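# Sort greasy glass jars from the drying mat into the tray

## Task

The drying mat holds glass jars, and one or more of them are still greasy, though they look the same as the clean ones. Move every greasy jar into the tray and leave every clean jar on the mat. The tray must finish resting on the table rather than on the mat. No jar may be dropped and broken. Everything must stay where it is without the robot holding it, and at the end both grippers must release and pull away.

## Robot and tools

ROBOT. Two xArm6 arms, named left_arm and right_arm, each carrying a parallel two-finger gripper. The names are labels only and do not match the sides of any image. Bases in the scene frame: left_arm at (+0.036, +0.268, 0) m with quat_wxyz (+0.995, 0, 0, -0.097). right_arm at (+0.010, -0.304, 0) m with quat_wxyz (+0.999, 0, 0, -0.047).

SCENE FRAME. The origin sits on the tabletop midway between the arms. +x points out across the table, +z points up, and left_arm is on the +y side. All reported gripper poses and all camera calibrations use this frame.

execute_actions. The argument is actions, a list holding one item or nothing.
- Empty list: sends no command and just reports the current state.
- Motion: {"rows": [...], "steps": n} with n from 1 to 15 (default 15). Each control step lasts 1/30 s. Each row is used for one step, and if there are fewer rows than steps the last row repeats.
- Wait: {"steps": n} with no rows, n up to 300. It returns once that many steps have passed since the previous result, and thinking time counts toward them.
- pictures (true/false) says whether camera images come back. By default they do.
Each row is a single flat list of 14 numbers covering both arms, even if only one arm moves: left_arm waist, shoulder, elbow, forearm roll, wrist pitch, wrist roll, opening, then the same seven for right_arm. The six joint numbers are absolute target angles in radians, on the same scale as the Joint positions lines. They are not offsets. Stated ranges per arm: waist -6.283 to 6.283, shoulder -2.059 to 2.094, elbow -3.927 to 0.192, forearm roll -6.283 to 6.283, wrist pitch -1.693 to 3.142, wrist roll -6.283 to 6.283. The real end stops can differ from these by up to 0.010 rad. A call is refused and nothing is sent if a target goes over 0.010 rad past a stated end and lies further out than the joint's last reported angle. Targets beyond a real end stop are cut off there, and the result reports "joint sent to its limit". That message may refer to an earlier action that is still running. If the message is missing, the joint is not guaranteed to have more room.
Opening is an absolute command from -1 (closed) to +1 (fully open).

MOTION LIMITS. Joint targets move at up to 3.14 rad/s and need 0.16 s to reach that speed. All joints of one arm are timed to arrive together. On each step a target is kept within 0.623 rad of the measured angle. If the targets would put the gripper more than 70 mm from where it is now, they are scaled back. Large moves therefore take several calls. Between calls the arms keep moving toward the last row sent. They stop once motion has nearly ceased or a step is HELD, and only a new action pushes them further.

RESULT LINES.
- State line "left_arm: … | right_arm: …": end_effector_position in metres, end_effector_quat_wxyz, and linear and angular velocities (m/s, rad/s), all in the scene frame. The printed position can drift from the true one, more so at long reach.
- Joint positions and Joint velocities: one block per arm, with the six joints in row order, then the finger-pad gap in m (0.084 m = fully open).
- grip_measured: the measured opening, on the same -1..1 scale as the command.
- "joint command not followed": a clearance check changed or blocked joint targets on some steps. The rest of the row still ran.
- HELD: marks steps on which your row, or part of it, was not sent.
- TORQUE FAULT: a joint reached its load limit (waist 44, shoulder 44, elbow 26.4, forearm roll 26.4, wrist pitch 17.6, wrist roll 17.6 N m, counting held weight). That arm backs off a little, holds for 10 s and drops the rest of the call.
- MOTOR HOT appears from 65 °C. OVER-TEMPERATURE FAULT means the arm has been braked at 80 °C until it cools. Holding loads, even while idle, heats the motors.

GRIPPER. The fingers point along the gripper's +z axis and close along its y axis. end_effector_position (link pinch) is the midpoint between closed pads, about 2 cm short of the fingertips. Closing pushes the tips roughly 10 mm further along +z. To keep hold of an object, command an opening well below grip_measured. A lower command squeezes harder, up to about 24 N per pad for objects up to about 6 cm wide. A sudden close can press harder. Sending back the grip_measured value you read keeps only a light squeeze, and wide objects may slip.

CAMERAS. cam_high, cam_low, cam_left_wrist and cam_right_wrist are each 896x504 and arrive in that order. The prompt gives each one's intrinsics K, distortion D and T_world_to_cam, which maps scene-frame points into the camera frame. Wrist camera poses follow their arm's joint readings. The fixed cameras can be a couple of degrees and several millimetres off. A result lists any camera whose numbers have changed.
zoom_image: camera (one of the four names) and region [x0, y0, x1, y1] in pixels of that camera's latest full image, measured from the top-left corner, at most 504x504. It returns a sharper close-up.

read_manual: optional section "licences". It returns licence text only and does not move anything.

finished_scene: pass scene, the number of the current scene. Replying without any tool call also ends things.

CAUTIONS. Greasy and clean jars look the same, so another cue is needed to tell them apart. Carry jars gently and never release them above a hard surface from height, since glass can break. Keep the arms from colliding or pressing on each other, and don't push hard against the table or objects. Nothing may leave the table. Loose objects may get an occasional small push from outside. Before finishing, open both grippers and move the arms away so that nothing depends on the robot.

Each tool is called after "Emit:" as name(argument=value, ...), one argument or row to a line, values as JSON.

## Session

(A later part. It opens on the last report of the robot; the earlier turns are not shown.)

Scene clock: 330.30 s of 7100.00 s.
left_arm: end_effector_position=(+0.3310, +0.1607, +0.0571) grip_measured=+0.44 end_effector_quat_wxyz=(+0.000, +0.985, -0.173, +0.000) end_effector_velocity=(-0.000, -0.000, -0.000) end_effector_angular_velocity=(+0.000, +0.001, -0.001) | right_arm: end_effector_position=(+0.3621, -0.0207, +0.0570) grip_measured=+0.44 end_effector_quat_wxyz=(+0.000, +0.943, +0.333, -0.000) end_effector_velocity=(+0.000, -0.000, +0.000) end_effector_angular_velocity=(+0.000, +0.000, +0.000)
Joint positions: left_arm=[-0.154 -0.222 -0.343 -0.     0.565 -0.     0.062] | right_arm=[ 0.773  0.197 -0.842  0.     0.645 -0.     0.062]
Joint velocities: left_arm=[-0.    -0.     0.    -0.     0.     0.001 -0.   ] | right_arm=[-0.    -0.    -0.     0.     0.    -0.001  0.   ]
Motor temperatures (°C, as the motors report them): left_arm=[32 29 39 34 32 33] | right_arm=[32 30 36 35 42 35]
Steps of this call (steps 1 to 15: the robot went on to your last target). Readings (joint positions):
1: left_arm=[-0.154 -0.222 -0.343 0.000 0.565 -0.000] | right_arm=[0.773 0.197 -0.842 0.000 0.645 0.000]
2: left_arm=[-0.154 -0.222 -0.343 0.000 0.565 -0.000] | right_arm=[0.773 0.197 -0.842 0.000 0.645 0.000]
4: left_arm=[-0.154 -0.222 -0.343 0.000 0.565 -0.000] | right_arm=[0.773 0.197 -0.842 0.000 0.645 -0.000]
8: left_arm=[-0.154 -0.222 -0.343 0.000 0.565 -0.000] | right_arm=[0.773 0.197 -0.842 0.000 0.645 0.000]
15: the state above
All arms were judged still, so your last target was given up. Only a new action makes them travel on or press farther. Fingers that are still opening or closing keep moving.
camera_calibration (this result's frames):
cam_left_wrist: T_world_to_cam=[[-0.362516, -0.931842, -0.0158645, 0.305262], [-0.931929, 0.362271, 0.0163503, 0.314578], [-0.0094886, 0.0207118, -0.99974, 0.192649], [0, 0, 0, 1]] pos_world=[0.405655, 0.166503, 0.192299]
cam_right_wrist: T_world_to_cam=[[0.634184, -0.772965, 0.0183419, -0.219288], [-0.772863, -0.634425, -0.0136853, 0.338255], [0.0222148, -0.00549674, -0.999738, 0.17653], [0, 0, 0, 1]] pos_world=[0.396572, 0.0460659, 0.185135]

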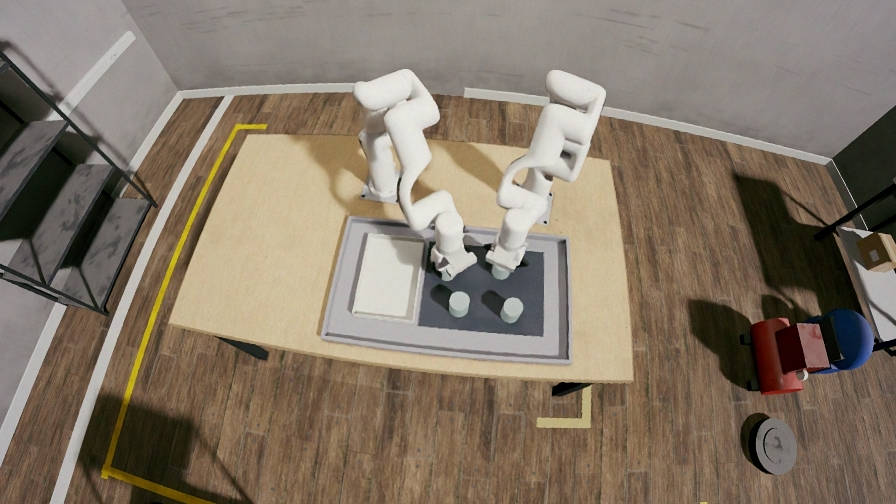

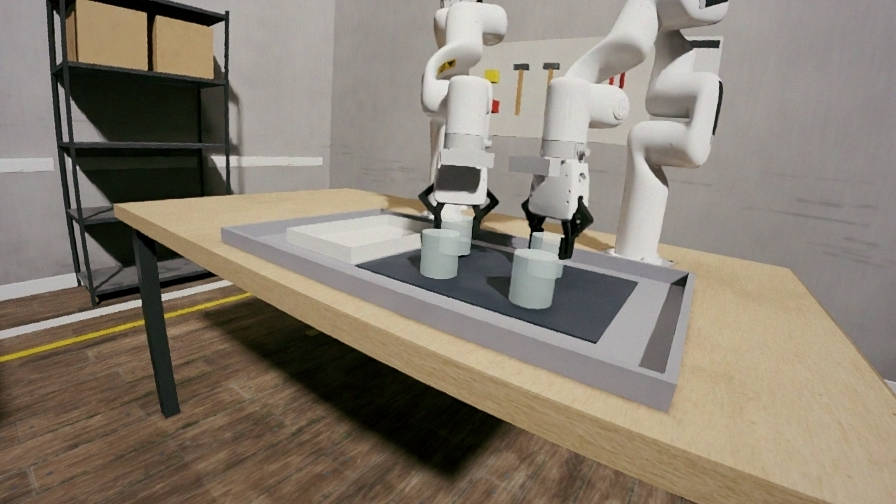

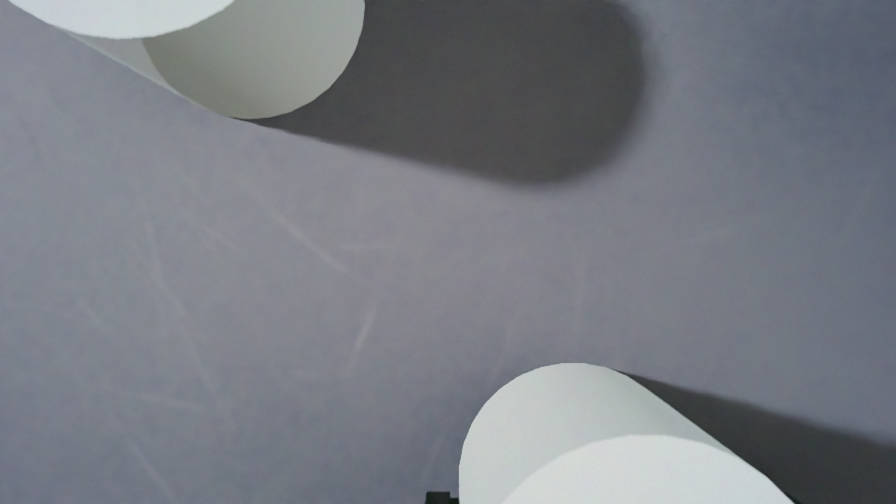

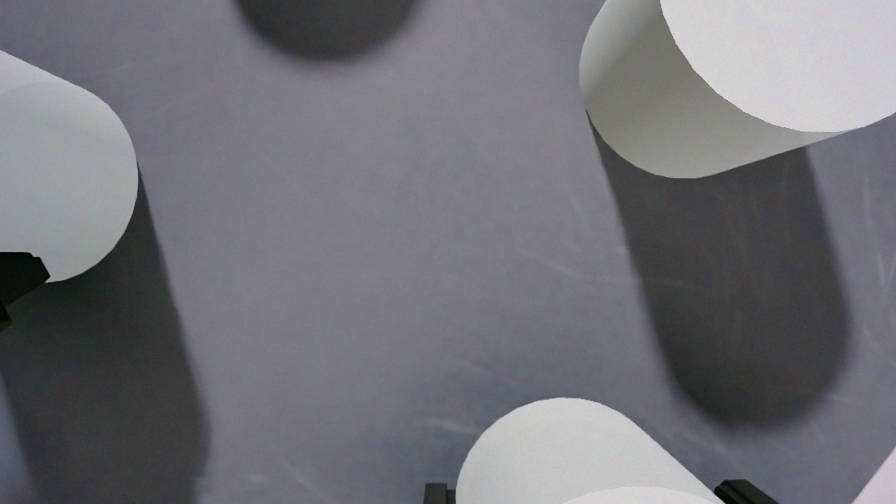

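Emit:
execute_actions(
  actions=[],
)

Scene clock: 338.70 s of 7100.00 s.
left_arm: end_effector_position=(+0.3309, +0.1607, +0.0570) grip_measured=+0.44 end_effector_quat_wxyz=(+0.000, +0.985, -0.173, -0.000) end_effector_velocity=(+0.000, +0.000, +0.000) end_effector_angular_velocity=(-0.000, -0.000, +0.001) | right_arm: end_effector_position=(+0.3621, -0.0207, +0.0570) grip_measured=+0.44 end_effector_quat_wxyz=(+0.000, +0.943, +0.333, -0.000) end_effector_velocity=(+0.001, +0.000, +0.001) end_effector_angular_velocity=(+0.001, -0.002, +0.001)
Joint positions: left_arm=[-0.154 -0.222 -0.343 -0.     0.565  0.     0.062] | right_arm=[ 0.773  0.197 -0.842  0.     0.645  0.     0.062]
Joint velocities: left_arm=[ 0.    -0.    -0.    -0.    -0.    -0.001  0.   ] | right_arm=[-0.    -0.001 -0.001 -0.001 -0.    -0.     0.   ]
Motor temperatures (°C, as the motors report them): left_arm=[32 29 39 34 32 33] | right_arm=[32 30 36 35 42 35]
Steps of this call (steps 1 to 90: nothing new was sent; then 5.40 s passed at rest). Readings (joint positions):
1: left_arm=[-0.154 -0.222 -0.343 -0.000 0.565 -0.000] | right_arm=[0.773 0.197 -0.842 -0.000 0.645 0.000]
2: left_arm=[-0.154 -0.222 -0.343 -0.000 0.565 -0.000] | right_arm=[0.773 0.197 -0.842 0.000 0.645 0.000]
4: left_arm=[-0.154 -0.222 -0.343 -0.000 0.565 0.000] | right_arm=[0.773 0.197 -0.842 -0.000 0.645 0.000]
8: left_arm=[-0.154 -0.222 -0.343 -0.000 0.565 0.000] | right_arm=[0.773 0.197 -0.842 -0.000 0.645 0.000]
90: the state above
camera_calibration (this result's frames):
cam_left_wrist: T_world_to_cam=[[-0.36252, -0.931841, -0.0158601, 0.305261], [-0.931926, 0.362271, 0.0165547, 0.314492], [-0.00968068, 0.0207818, -0.999737, 0.192649], [0, 0, 0, 1]] pos_world=[0.405611, 0.166519, 0.192233]
cam_right_wrist: T_world_to_cam=[[0.634184, -0.772965, 0.0183419, -0.219288], [-0.772863, -0.634425, -0.0136852, 0.338255], [0.0222148, -0.00549681, -0.999738, 0.17653], [0, 0, 0, 1]] pos_world=[0.396572, 0.0460659, 0.185135]

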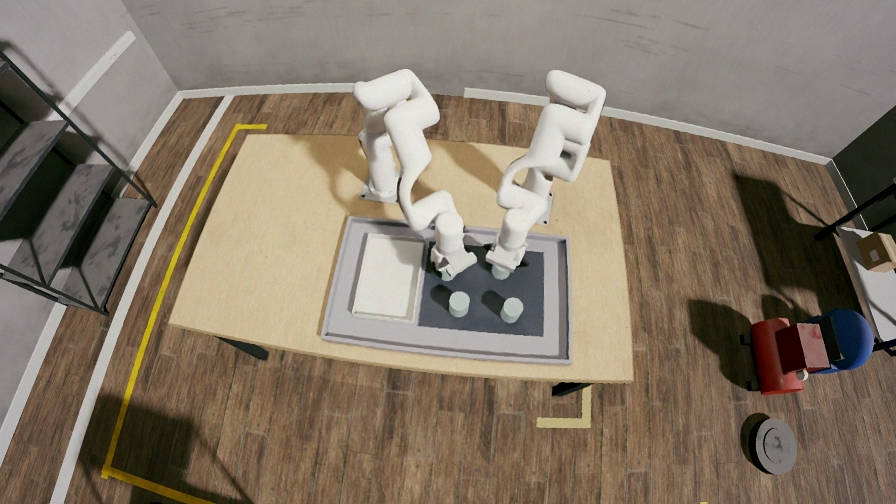

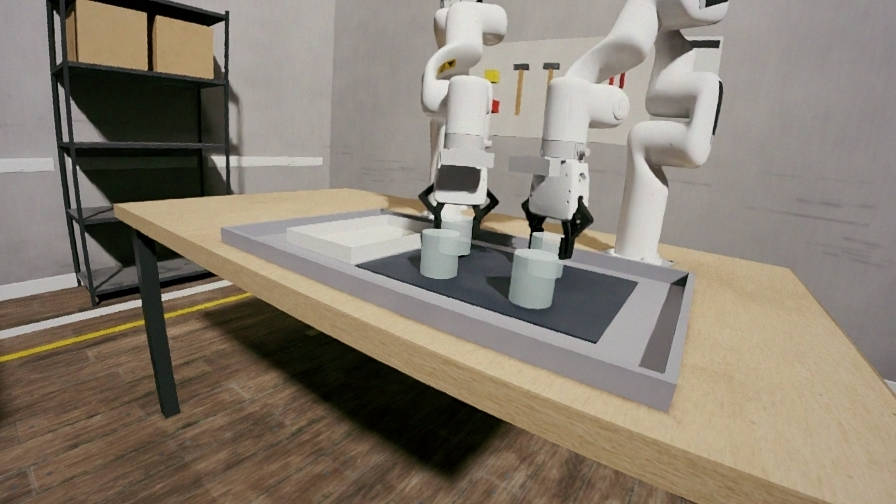

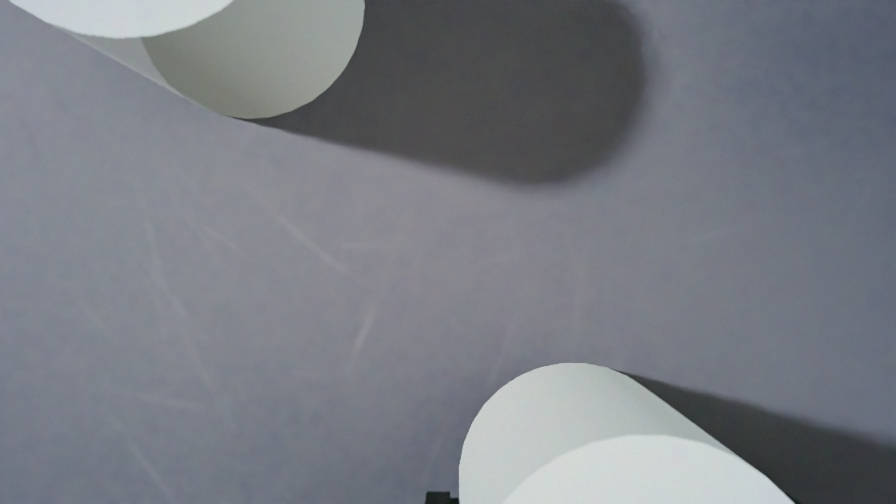

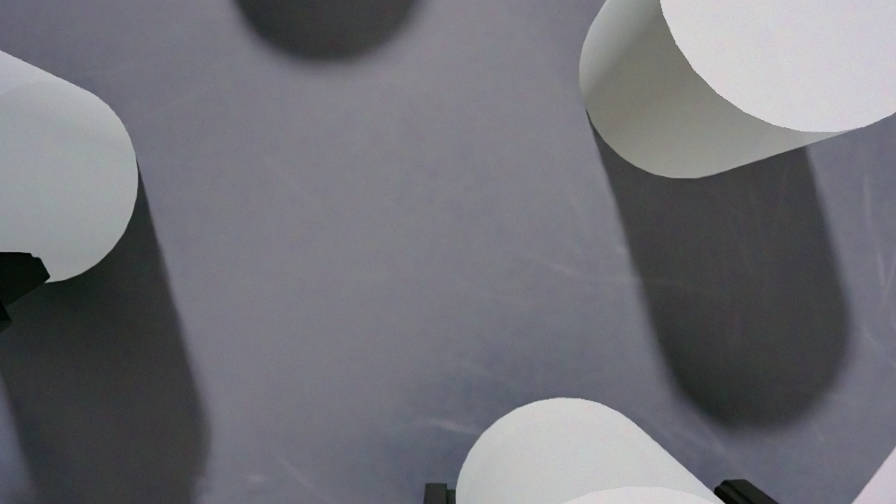

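Emit:
execute_actions(
  actions=[
    {"rows": [[-0.1536,-0.2224,-0.3425,0,0.5649,0,1.0, 0.7729,0.1970,-0.8422,0,0.6453,0,0.445]], "steps": 15},
  ],
)

Scene clock: 344.80 s of 7100.00 s.
left_arm: end_effector_position=(+0.3309, +0.1607, +0.0570) grip_measured=+1.00 end_effector_quat_wxyz=(-0.000, +0.985, -0.173, -0.000) end_effector_velocity=(+0.000, -0.000, +0.000) end_effector_angular_velocity=(-0.000, -0.000, -0.000) | right_arm: end_effector_position=(+0.3622, -0.0207, +0.0571) grip_measured=+0.44 end_effector_quat_wxyz=(-0.000, +0.943, +0.332, +0.000) end_effector_velocity=(+0.000, -0.000, +0.000) end_effector_angular_velocity=(+0.000, +0.000, +0.001)
Joint positions: left_arm=[-0.154 -0.222 -0.342  0.     0.565  0.     0.084] | right_arm=[ 0.773  0.197 -0.842  0.     0.645  0.     0.062]
Joint velocities: left_arm=[-0.001 -0.    -0.    -0.    -0.    -0.001  0.   ] | right_arm=[-0.    -0.     0.     0.001 -0.    -0.002  0.   ]
Motor temperatures (°C, as the motors report them): left_arm=[32 29 39 34 32 33] | right_arm=[32 30 36 35 42 35]
Steps of this call (steps 1 to 90: nothing new was sent; then 2.60 s passed at rest; steps 91 to 105: all 15 steps of this action). Readings (joint positions):
91: left_arm=[-0.154 -0.222 -0.342 0.000 0.565 -0.000] | right_arm=[0.773 0.197 -0.842 0.000 0.645 -0.000]
92: left_arm=[-0.154 -0.222 -0.342 0.000 0.565 -0.000] | right_arm=[0.773 0.197 -0.842 -0.000 0.645 -0.000]
94: left_arm=[-0.154 -0.222 -0.342 0.000 0.565 -0.000] | right_arm=[0.773 0.197 -0.842 -0.000 0.645 -0.000]
98: left_arm=[-0.154 -0.222 -0.342 0.000 0.565 -0.000] | right_arm=[0.773 0.197 -0.842 -0.000 0.645 -0.000]
105: the state above
camera_calibration (this result's frames):
cam_left_wrist: T_world_to_cam=[[-0.36252, -0.931841, -0.0158591, 0.30526], [-0.931925, 0.36227, 0.016612, 0.314469], [-0.00973449, 0.0208017, -0.999736, 0.192648], [0, 0, 0, 1]] pos_world=[0.4056, 0.166524, 0.192215]
cam_right_wrist: T_world_to_cam=[[0.634159, -0.772985, 0.018344, -0.219292], [-0.772875, -0.634403, -0.0140412, 0.338402], [0.0224911, -0.00527323, -0.999733, 0.176558], [0, 0, 0, 1]] pos_world=[0.396638, 0.046105, 0.185285]

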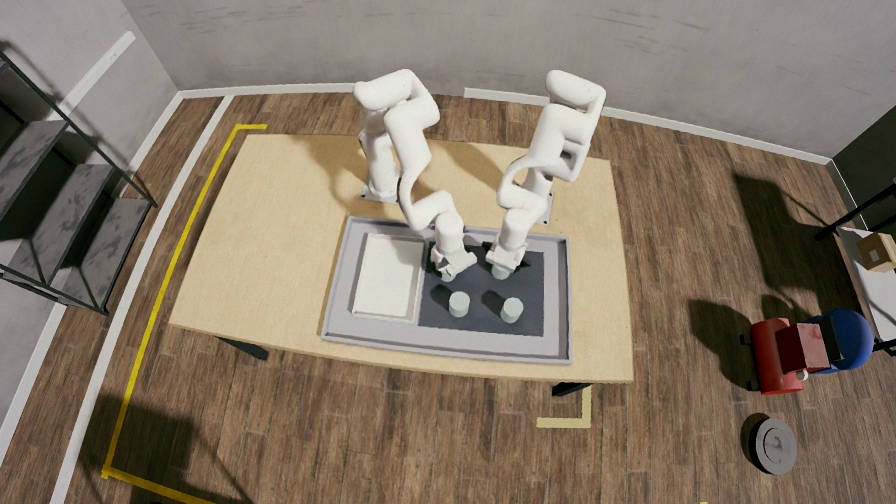

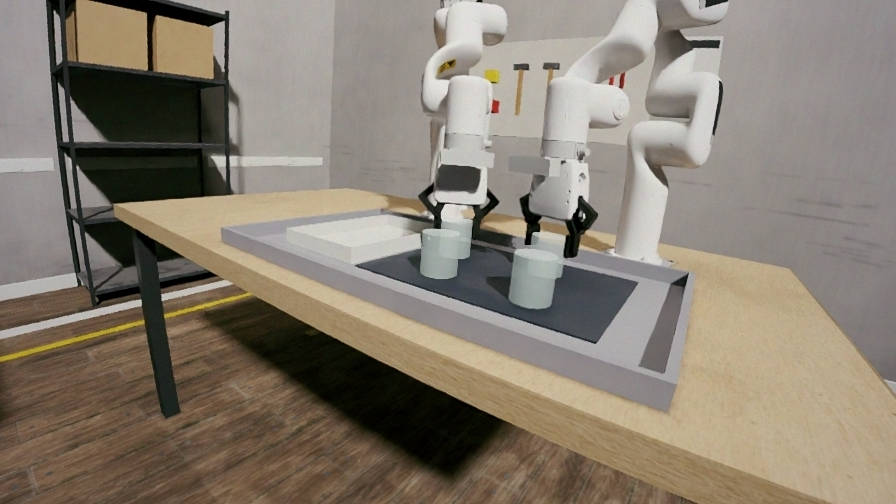

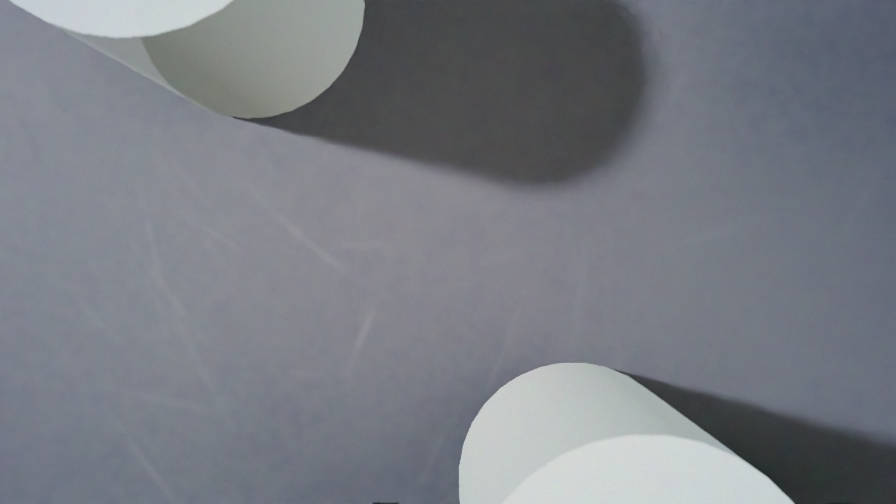

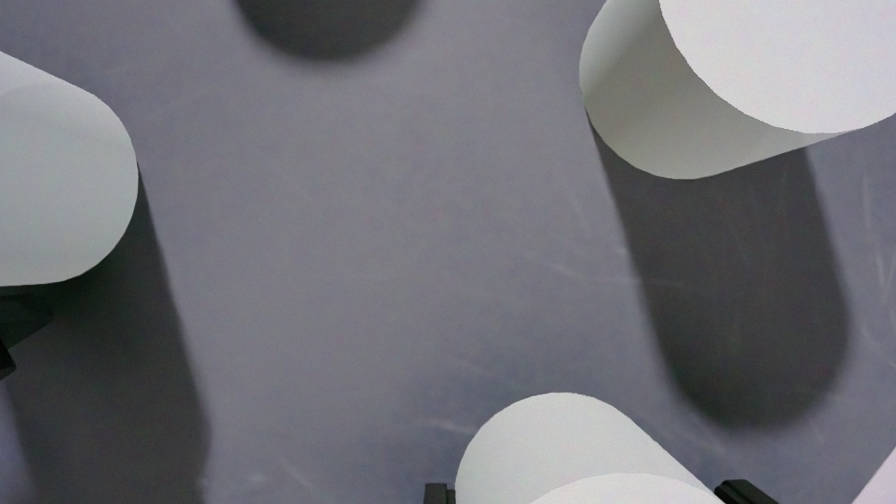

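Emit:
execute_actions(
  actions=[
    {"rows": [[-0.1536,-0.2224,-0.3425,0,0.5649,0,1.0, 0.7729,0.1970,-0.8422,0,0.6453,0,1.0],[-0.1536,-0.2224,-0.3425,0,0.5649,0,1.0, 0.7729,0.1970,-0.8422,0,0.6453,0,1.0],[-0.1536,-0.2224,-0.3425,0,0.5649,0,1.0, 0.7729,0.1970,-0.8422,0,0.6453,0,1.0],[-0.1536,-0.2224,-0.3425,0,0.5649,0,1.0, 0.7729,0.1970,-0.8422,0,0.6453,0,1.0],[-0.1536,-0.2224,-0.3425,0,0.5649,0,1.0, 0.7729,0.1970,-0.8422,0,0.6453,0,1.0],[-0.1536,-0.2224,-0.3425,0,0.5649,0,1.0, 0.7729,0.1970,-0.8422,0,0.6453,0,1.0],[-0.1536,-0.3866,-0.3928,0,0.7794,0,1.0, 0.7729,0.0840,-0.8791,0,0.7951,0,1.0]], "steps": 15},
  ],
  pictures=false,
)

Emit:
execute_actions(
  actions=[
    {"rows": [[0.0387,0.0918,-0.8889,0,0.7971,0,1.0, 0.7089,0.4716,-1.4264,0,0.9548,0,1.0]], "steps": 15},
  ],
  pictures=false,
)

Emit:
execute_actions(
  actions=[
    {"rows": [[0.0387,0.2203,-0.8491,0,0.6287,0,1.0, 0.7089,0.5666,-1.3872,0,0.8206,0,1.0]], "steps": 15},
  ],
  pictures=false,
)

Emit:
execute_actions(
  actions=[
    {"rows": [[0.0387,0.2203,-0.8491,0,0.6287,0,0.40, 0.7089,0.5666,-1.3872,0,0.8206,0,0.40]], "steps": 15},
  ],
  pictures=false,
)

Emit:
execute_actions(
  actions=[
    {"rows": [[0.0387,0.2040,-0.8521,0,0.6481,0,0.40, 0.7089,0.5545,-1.3902,0,0.8357,0,0.40]], "steps": 15},
  ],
)

Scene clock: 354.00 s of 7100.00 s.
left_arm: end_effector_position=(+0.3345, +0.1595, +0.1094) grip_measured=+1.00 end_effector_quat_wxyz=(+0.001, +0.985, -0.173, +0.006) end_effector_velocity=(-0.026, +0.009, +0.045) end_effector_angular_velocity=(+0.023, +0.061, -0.000) | right_arm: end_effector_position=(+0.3649, -0.0184, +0.1107) grip_measured=+1.00 end_effector_quat_wxyz=(-0.002, +0.943, +0.333, +0.005) end_effector_velocity=(-0.029, -0.023, +0.014) end_effector_angular_velocity=(-0.066, +0.083, -0.001)
Joint positions: left_arm=[-0.154 -0.379 -0.394 -0.     0.761  0.     0.084] | right_arm=[ 0.773  0.087 -0.882 -0.     0.784  0.     0.084]
Joint velocities: left_arm=[-0.    -0.174 -0.028  0.     0.267 -0.    -0.   ] | right_arm=[-0.    -0.074  0.018  0.001  0.161 -0.     0.   ]
Motor temperatures (°C, as the motors report them): left_arm=[32 29 39 34 32 33] | right_arm=[32 30 36 35 42 35]
Steps of this call (steps 1 to 15: the robot went on to your last target; steps 16 to 90: nothing new was sent; then 5.70 s passed at rest; steps 91 to 105: all 15 steps of this action). Readings (joint positions):
91: left_arm=[-0.154 -0.222 -0.342 -0.000 0.565 0.000] | right_arm=[0.773 0.197 -0.842 0.000 0.645 0.000]
92: left_arm=[-0.154 -0.222 -0.343 0.000 0.565 -0.000] | right_arm=[0.773 0.197 -0.842 0.000 0.645 0.000]
94: left_arm=[-0.154 -0.222 -0.343 0.000 0.565 -0.000] | right_arm=[0.773 0.197 -0.842 0.000 0.645 0.000]
98: left_arm=[-0.154 -0.226 -0.343 0.000 0.571 0.000] | right_arm=[0.773 0.194 -0.843 0.000 0.652 0.000]
105: the state above

Scene clock: 354.50 s of 7100.00 s.
left_arm: end_effector_position=(+0.4747, +0.1936, +0.1112) grip_measured=+1.00 end_effector_quat_wxyz=(-0.000, +0.996, -0.084, -0.000) end_effector_velocity=(+0.137, +0.063, -0.035) end_effector_angular_velocity=(+0.005, +0.026, +0.192) | right_arm: end_effector_position=(+0.4778, +0.0264, +0.1093) grip_measured=+1.00 end_effector_quat_wxyz=(+0.000, +0.953, +0.303, -0.001) end_effector_velocity=(+0.055, +0.017, -0.010) end_effector_angular_velocity=(-0.010, +0.014, -0.031)
Joint positions: left_arm=[ 0.027  0.062 -0.856 -0.     0.795 -0.     0.084] | right_arm=[ 0.71   0.459 -1.406 -0.     0.948  0.     0.084]
Joint velocities: left_arm=[ 0.191  0.468 -0.468  0.     0.027 -0.    -0.   ] | right_arm=[-0.031  0.203 -0.286 -0.     0.1    0.    -0.   ]
Motor temperatures (°C, as the motors report them): left_arm=[32 29 39 34 32 33] | right_arm=[32 30 36 35 42 35]
Steps of this call (steps 1 to 15: all 15 steps of this action). Readings (joint positions):
1: left_arm=[-0.153 -0.382 -0.394 -0.000 0.768 0.000] | right_arm=[0.773 0.086 -0.881 -0.000 0.788 0.000]
2: left_arm=[-0.152 -0.380 -0.397 0.000 0.773 0.000] | right_arm=[0.772 0.089 -0.884 0.000 0.793 -0.000]
4: left_arm=[-0.131 -0.330 -0.447 0.000 0.778 0.000] | right_arm=[0.766 0.127 -0.937 0.000 0.814 -0.000]
8: left_arm=[-0.065 -0.164 -0.622 -0.000 0.783 -0.000] | right_arm=[0.741 0.278 -1.152 -0.000 0.873 0.000]
15: the state above

Scene clock: 355.00 s of 7100.00 s.
left_arm: end_effector_position=(+0.4855, +0.1971, +0.0515) grip_measured=+1.00 end_effector_quat_wxyz=(+0.000, +0.997, -0.078, +0.002) end_effector_velocity=(-0.005, +0.001, -0.008) end_effector_angular_velocity=(+0.002, +0.012, -0.000) | right_arm: end_effector_position=(+0.4828, +0.0291, +0.0521) grip_measured=+1.00 end_effector_quat_wxyz=(-0.001, +0.953, +0.302, +0.002) end_effector_velocity=(-0.006, -0.005, -0.012) end_effector_angular_velocity=(-0.013, +0.018, +0.001)
Joint positions: left_arm=[ 0.038  0.218 -0.85  -0.     0.629  0.     0.084] | right_arm=[ 0.709  0.564 -1.389 -0.     0.821 -0.     0.084]
Joint velocities: left_arm=[-0.     0.011  0.009 -0.    -0.008 -0.    -0.   ] | right_arm=[-0.001  0.013  0.013 -0.    -0.004 -0.001 -0.   ]
Motor temperatures (°C, as the motors report them): left_arm=[32 29 39 34 32 33] | right_arm=[32 30 36 35 42 35]
Steps of this call (steps 1 to 15: all 15 steps of this action). Readings (joint positions):
1: left_arm=[0.032 0.075 -0.868 0.000 0.795 -0.000] | right_arm=[0.710 0.464 -1.413 -0.000 0.951 0.000]
2: left_arm=[0.034 0.085 -0.874 -0.000 0.790 -0.000] | right_arm=[0.710 0.470 -1.417 -0.000 0.946 0.000]
4: left_arm=[0.036 0.125 -0.873 -0.000 0.740 0.000] | right_arm=[0.710 0.499 -1.414 -0.000 0.902 -0.000]
8: left_arm=[0.038 0.210 -0.845 0.000 0.650 0.000] | right_arm=[0.709 0.563 -1.382 0.000 0.837 -0.000]
15: the state above

Scene clock: 355.50 s of 7100.00 s.
left_arm: end_effector_position=(+0.4848, +0.1973, +0.0503) grip_measured=+0.43 end_effector_quat_wxyz=(+0.000, +0.997, -0.078, +0.000) end_effector_velocity=(+0.000, +0.001, -0.000) end_effector_angular_velocity=(-0.000, -0.000, +0.001) | right_arm: end_effector_position=(+0.4820, +0.0284, +0.0503) grip_measured=+0.43 end_effector_quat_wxyz=(-0.000, +0.953, +0.302, +0.000) end_effector_velocity=(+0.000, +0.000, +0.001) end_effector_angular_velocity=(+0.002, -0.000, -0.001)
Joint positions: left_arm=[ 0.039  0.22  -0.849 -0.     0.629  0.     0.062] | right_arm=[ 0.709  0.566 -1.387  0.     0.821 -0.     0.062]
Joint velocities: left_arm=[ 0.002  0.    -0.    -0.    -0.     0.001  0.   ] | right_arm=[ 0.    -0.001 -0.     0.001 -0.     0.     0.   ]
Motor temperatures (°C, as the motors report them): left_arm=[32 29 39 34 32 33] | right_arm=[32 30 36 35 42 35]
Steps of this call (steps 1 to 15: all 15 steps of this action). Readings (joint positions):
1: left_arm=[0.039 0.218 -0.850 -0.000 0.629 0.000] | right_arm=[0.709 0.565 -1.389 -0.000 0.821 -0.000]
2: left_arm=[0.039 0.219 -0.850 -0.000 0.629 0.000] | right_arm=[0.709 0.565 -1.388 -0.000 0.821 -0.000]
4: left_arm=[0.039 0.219 -0.849 -0.000 0.629 0.000] | right_arm=[0.709 0.566 -1.387 -0.000 0.821 -0.000]
8: left_arm=[0.039 0.220 -0.849 -0.000 0.629 0.000] | right_arm=[0.709 0.566 -1.387 -0.000 0.821 -0.000]
15: the state above

Scene clock: 356.00 s of 7100.00 s.
left_arm: end_effector_position=(+0.4844, +0.1974, +0.0568) grip_measured=+0.43 end_effector_quat_wxyz=(-0.000, +0.997, -0.078, -0.000) end_effector_velocity=(+0.001, -0.000, +0.002) end_effector_angular_velocity=(-0.001, -0.003, -0.001) | right_arm: end_effector_position=(+0.4818, +0.0283, +0.0568) grip_measured=+0.43 end_effector_quat_wxyz=(+0.000, +0.953, +0.302, -0.000) end_effector_velocity=(+0.001, +0.001, +0.002) end_effector_angular_velocity=(+0.002, -0.003, -0.002)
Joint positions: left_arm=[ 0.039  0.204 -0.852  0.     0.648 -0.     0.062] | right_arm=[ 0.709  0.555 -1.39   0.     0.836  0.     0.062]
Joint velocities: left_arm=[-0.    -0.002 -0.002 -0.     0.001  0.001 -0.   ] | right_arm=[-0.001 -0.001 -0.003  0.     0.     0.001 -0.   ]
Motor temperatures (°C, as the motors report them): left_arm=[32 29 39 34 32 33] | right_arm=[32 30 36 35 42 35]
Steps of this call (steps 1 to 15: all 15 steps of this action). Readings (joint positions):
1: left_arm=[0.039 0.220 -0.849 -0.000 0.629 0.000] | right_arm=[0.709 0.566 -1.387 0.000 0.821 -0.000]
2: left_arm=[0.039 0.219 -0.849 0.000 0.631 -0.000] | right_arm=[0.709 0.565 -1.387 0.000 0.823 0.000]
4: left_arm=[0.039 0.212 -0.849 0.000 0.640 -0.000] | right_arm=[0.709 0.561 -1.388 0.000 0.829 0.000]
8: left_arm=[0.039 0.205 -0.852 0.000 0.646 -0.000] | right_arm=[0.709 0.555 -1.390 -0.000 0.834 0.000]
15: the state above
camera_calibration (this result's frames):
cam_left_wrist: T_world_to_cam=[[-0.177755, -0.983947, -0.015853, 0.315835], [-0.983977, 0.177487, 0.0169861, 0.505976], [-0.0138997, 0.0186183, -0.99973, 0.195657], [0, 0, 0, 1]] pos_world=[0.556729, 0.217319, 0.192016]
cam_right_wrist: T_world_to_cam=[[0.583457, -0.811937, 0.0183375, -0.231784], [-0.81186, -0.583702, -0.0132893, 0.479182], [0.0214937, -0.00713373, -0.999744, 0.1743], [0, 0, 0, 1]] pos_world=[0.520518, 0.0927483, 0.184874]

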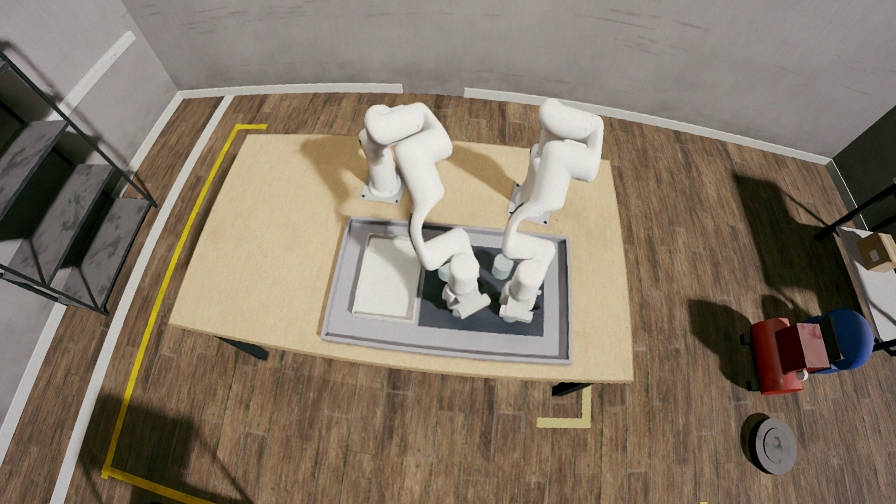

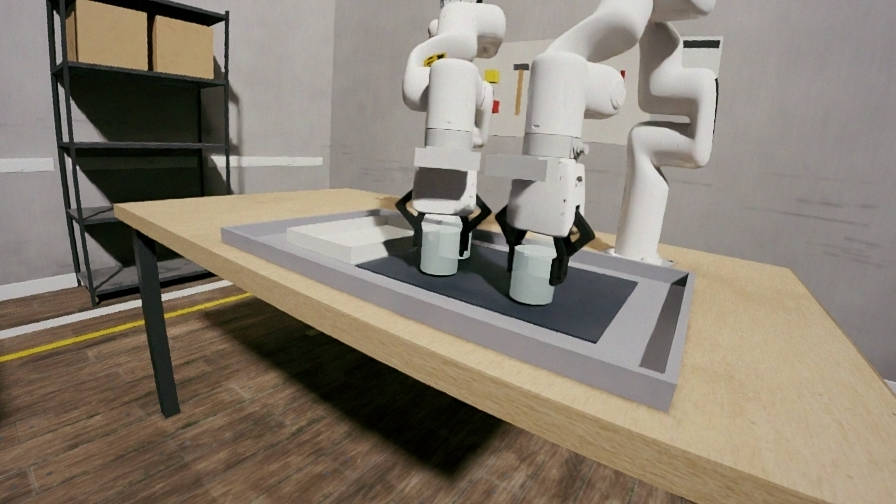

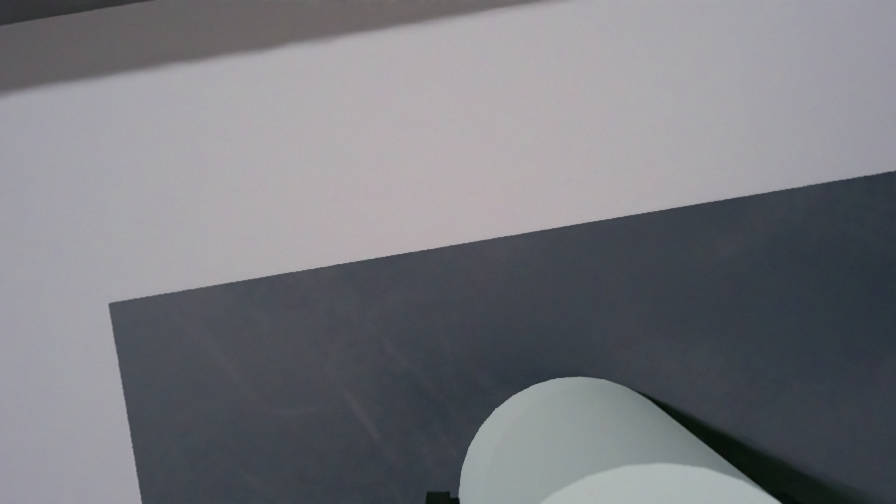

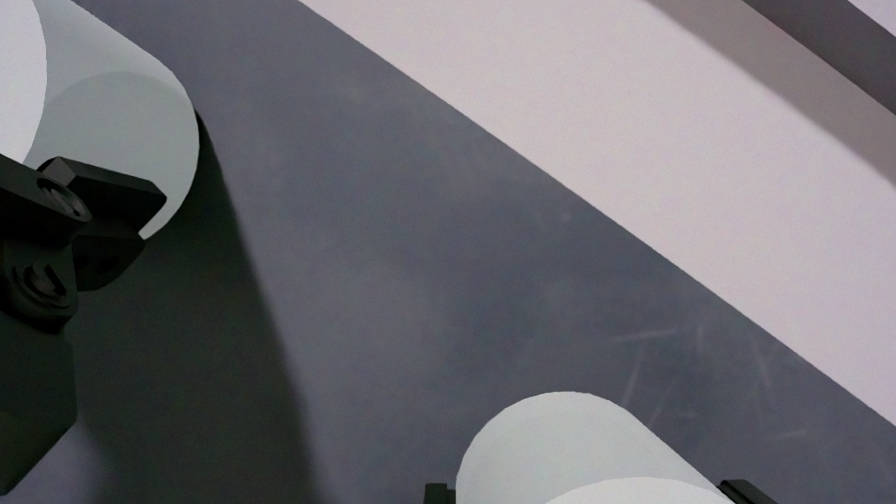

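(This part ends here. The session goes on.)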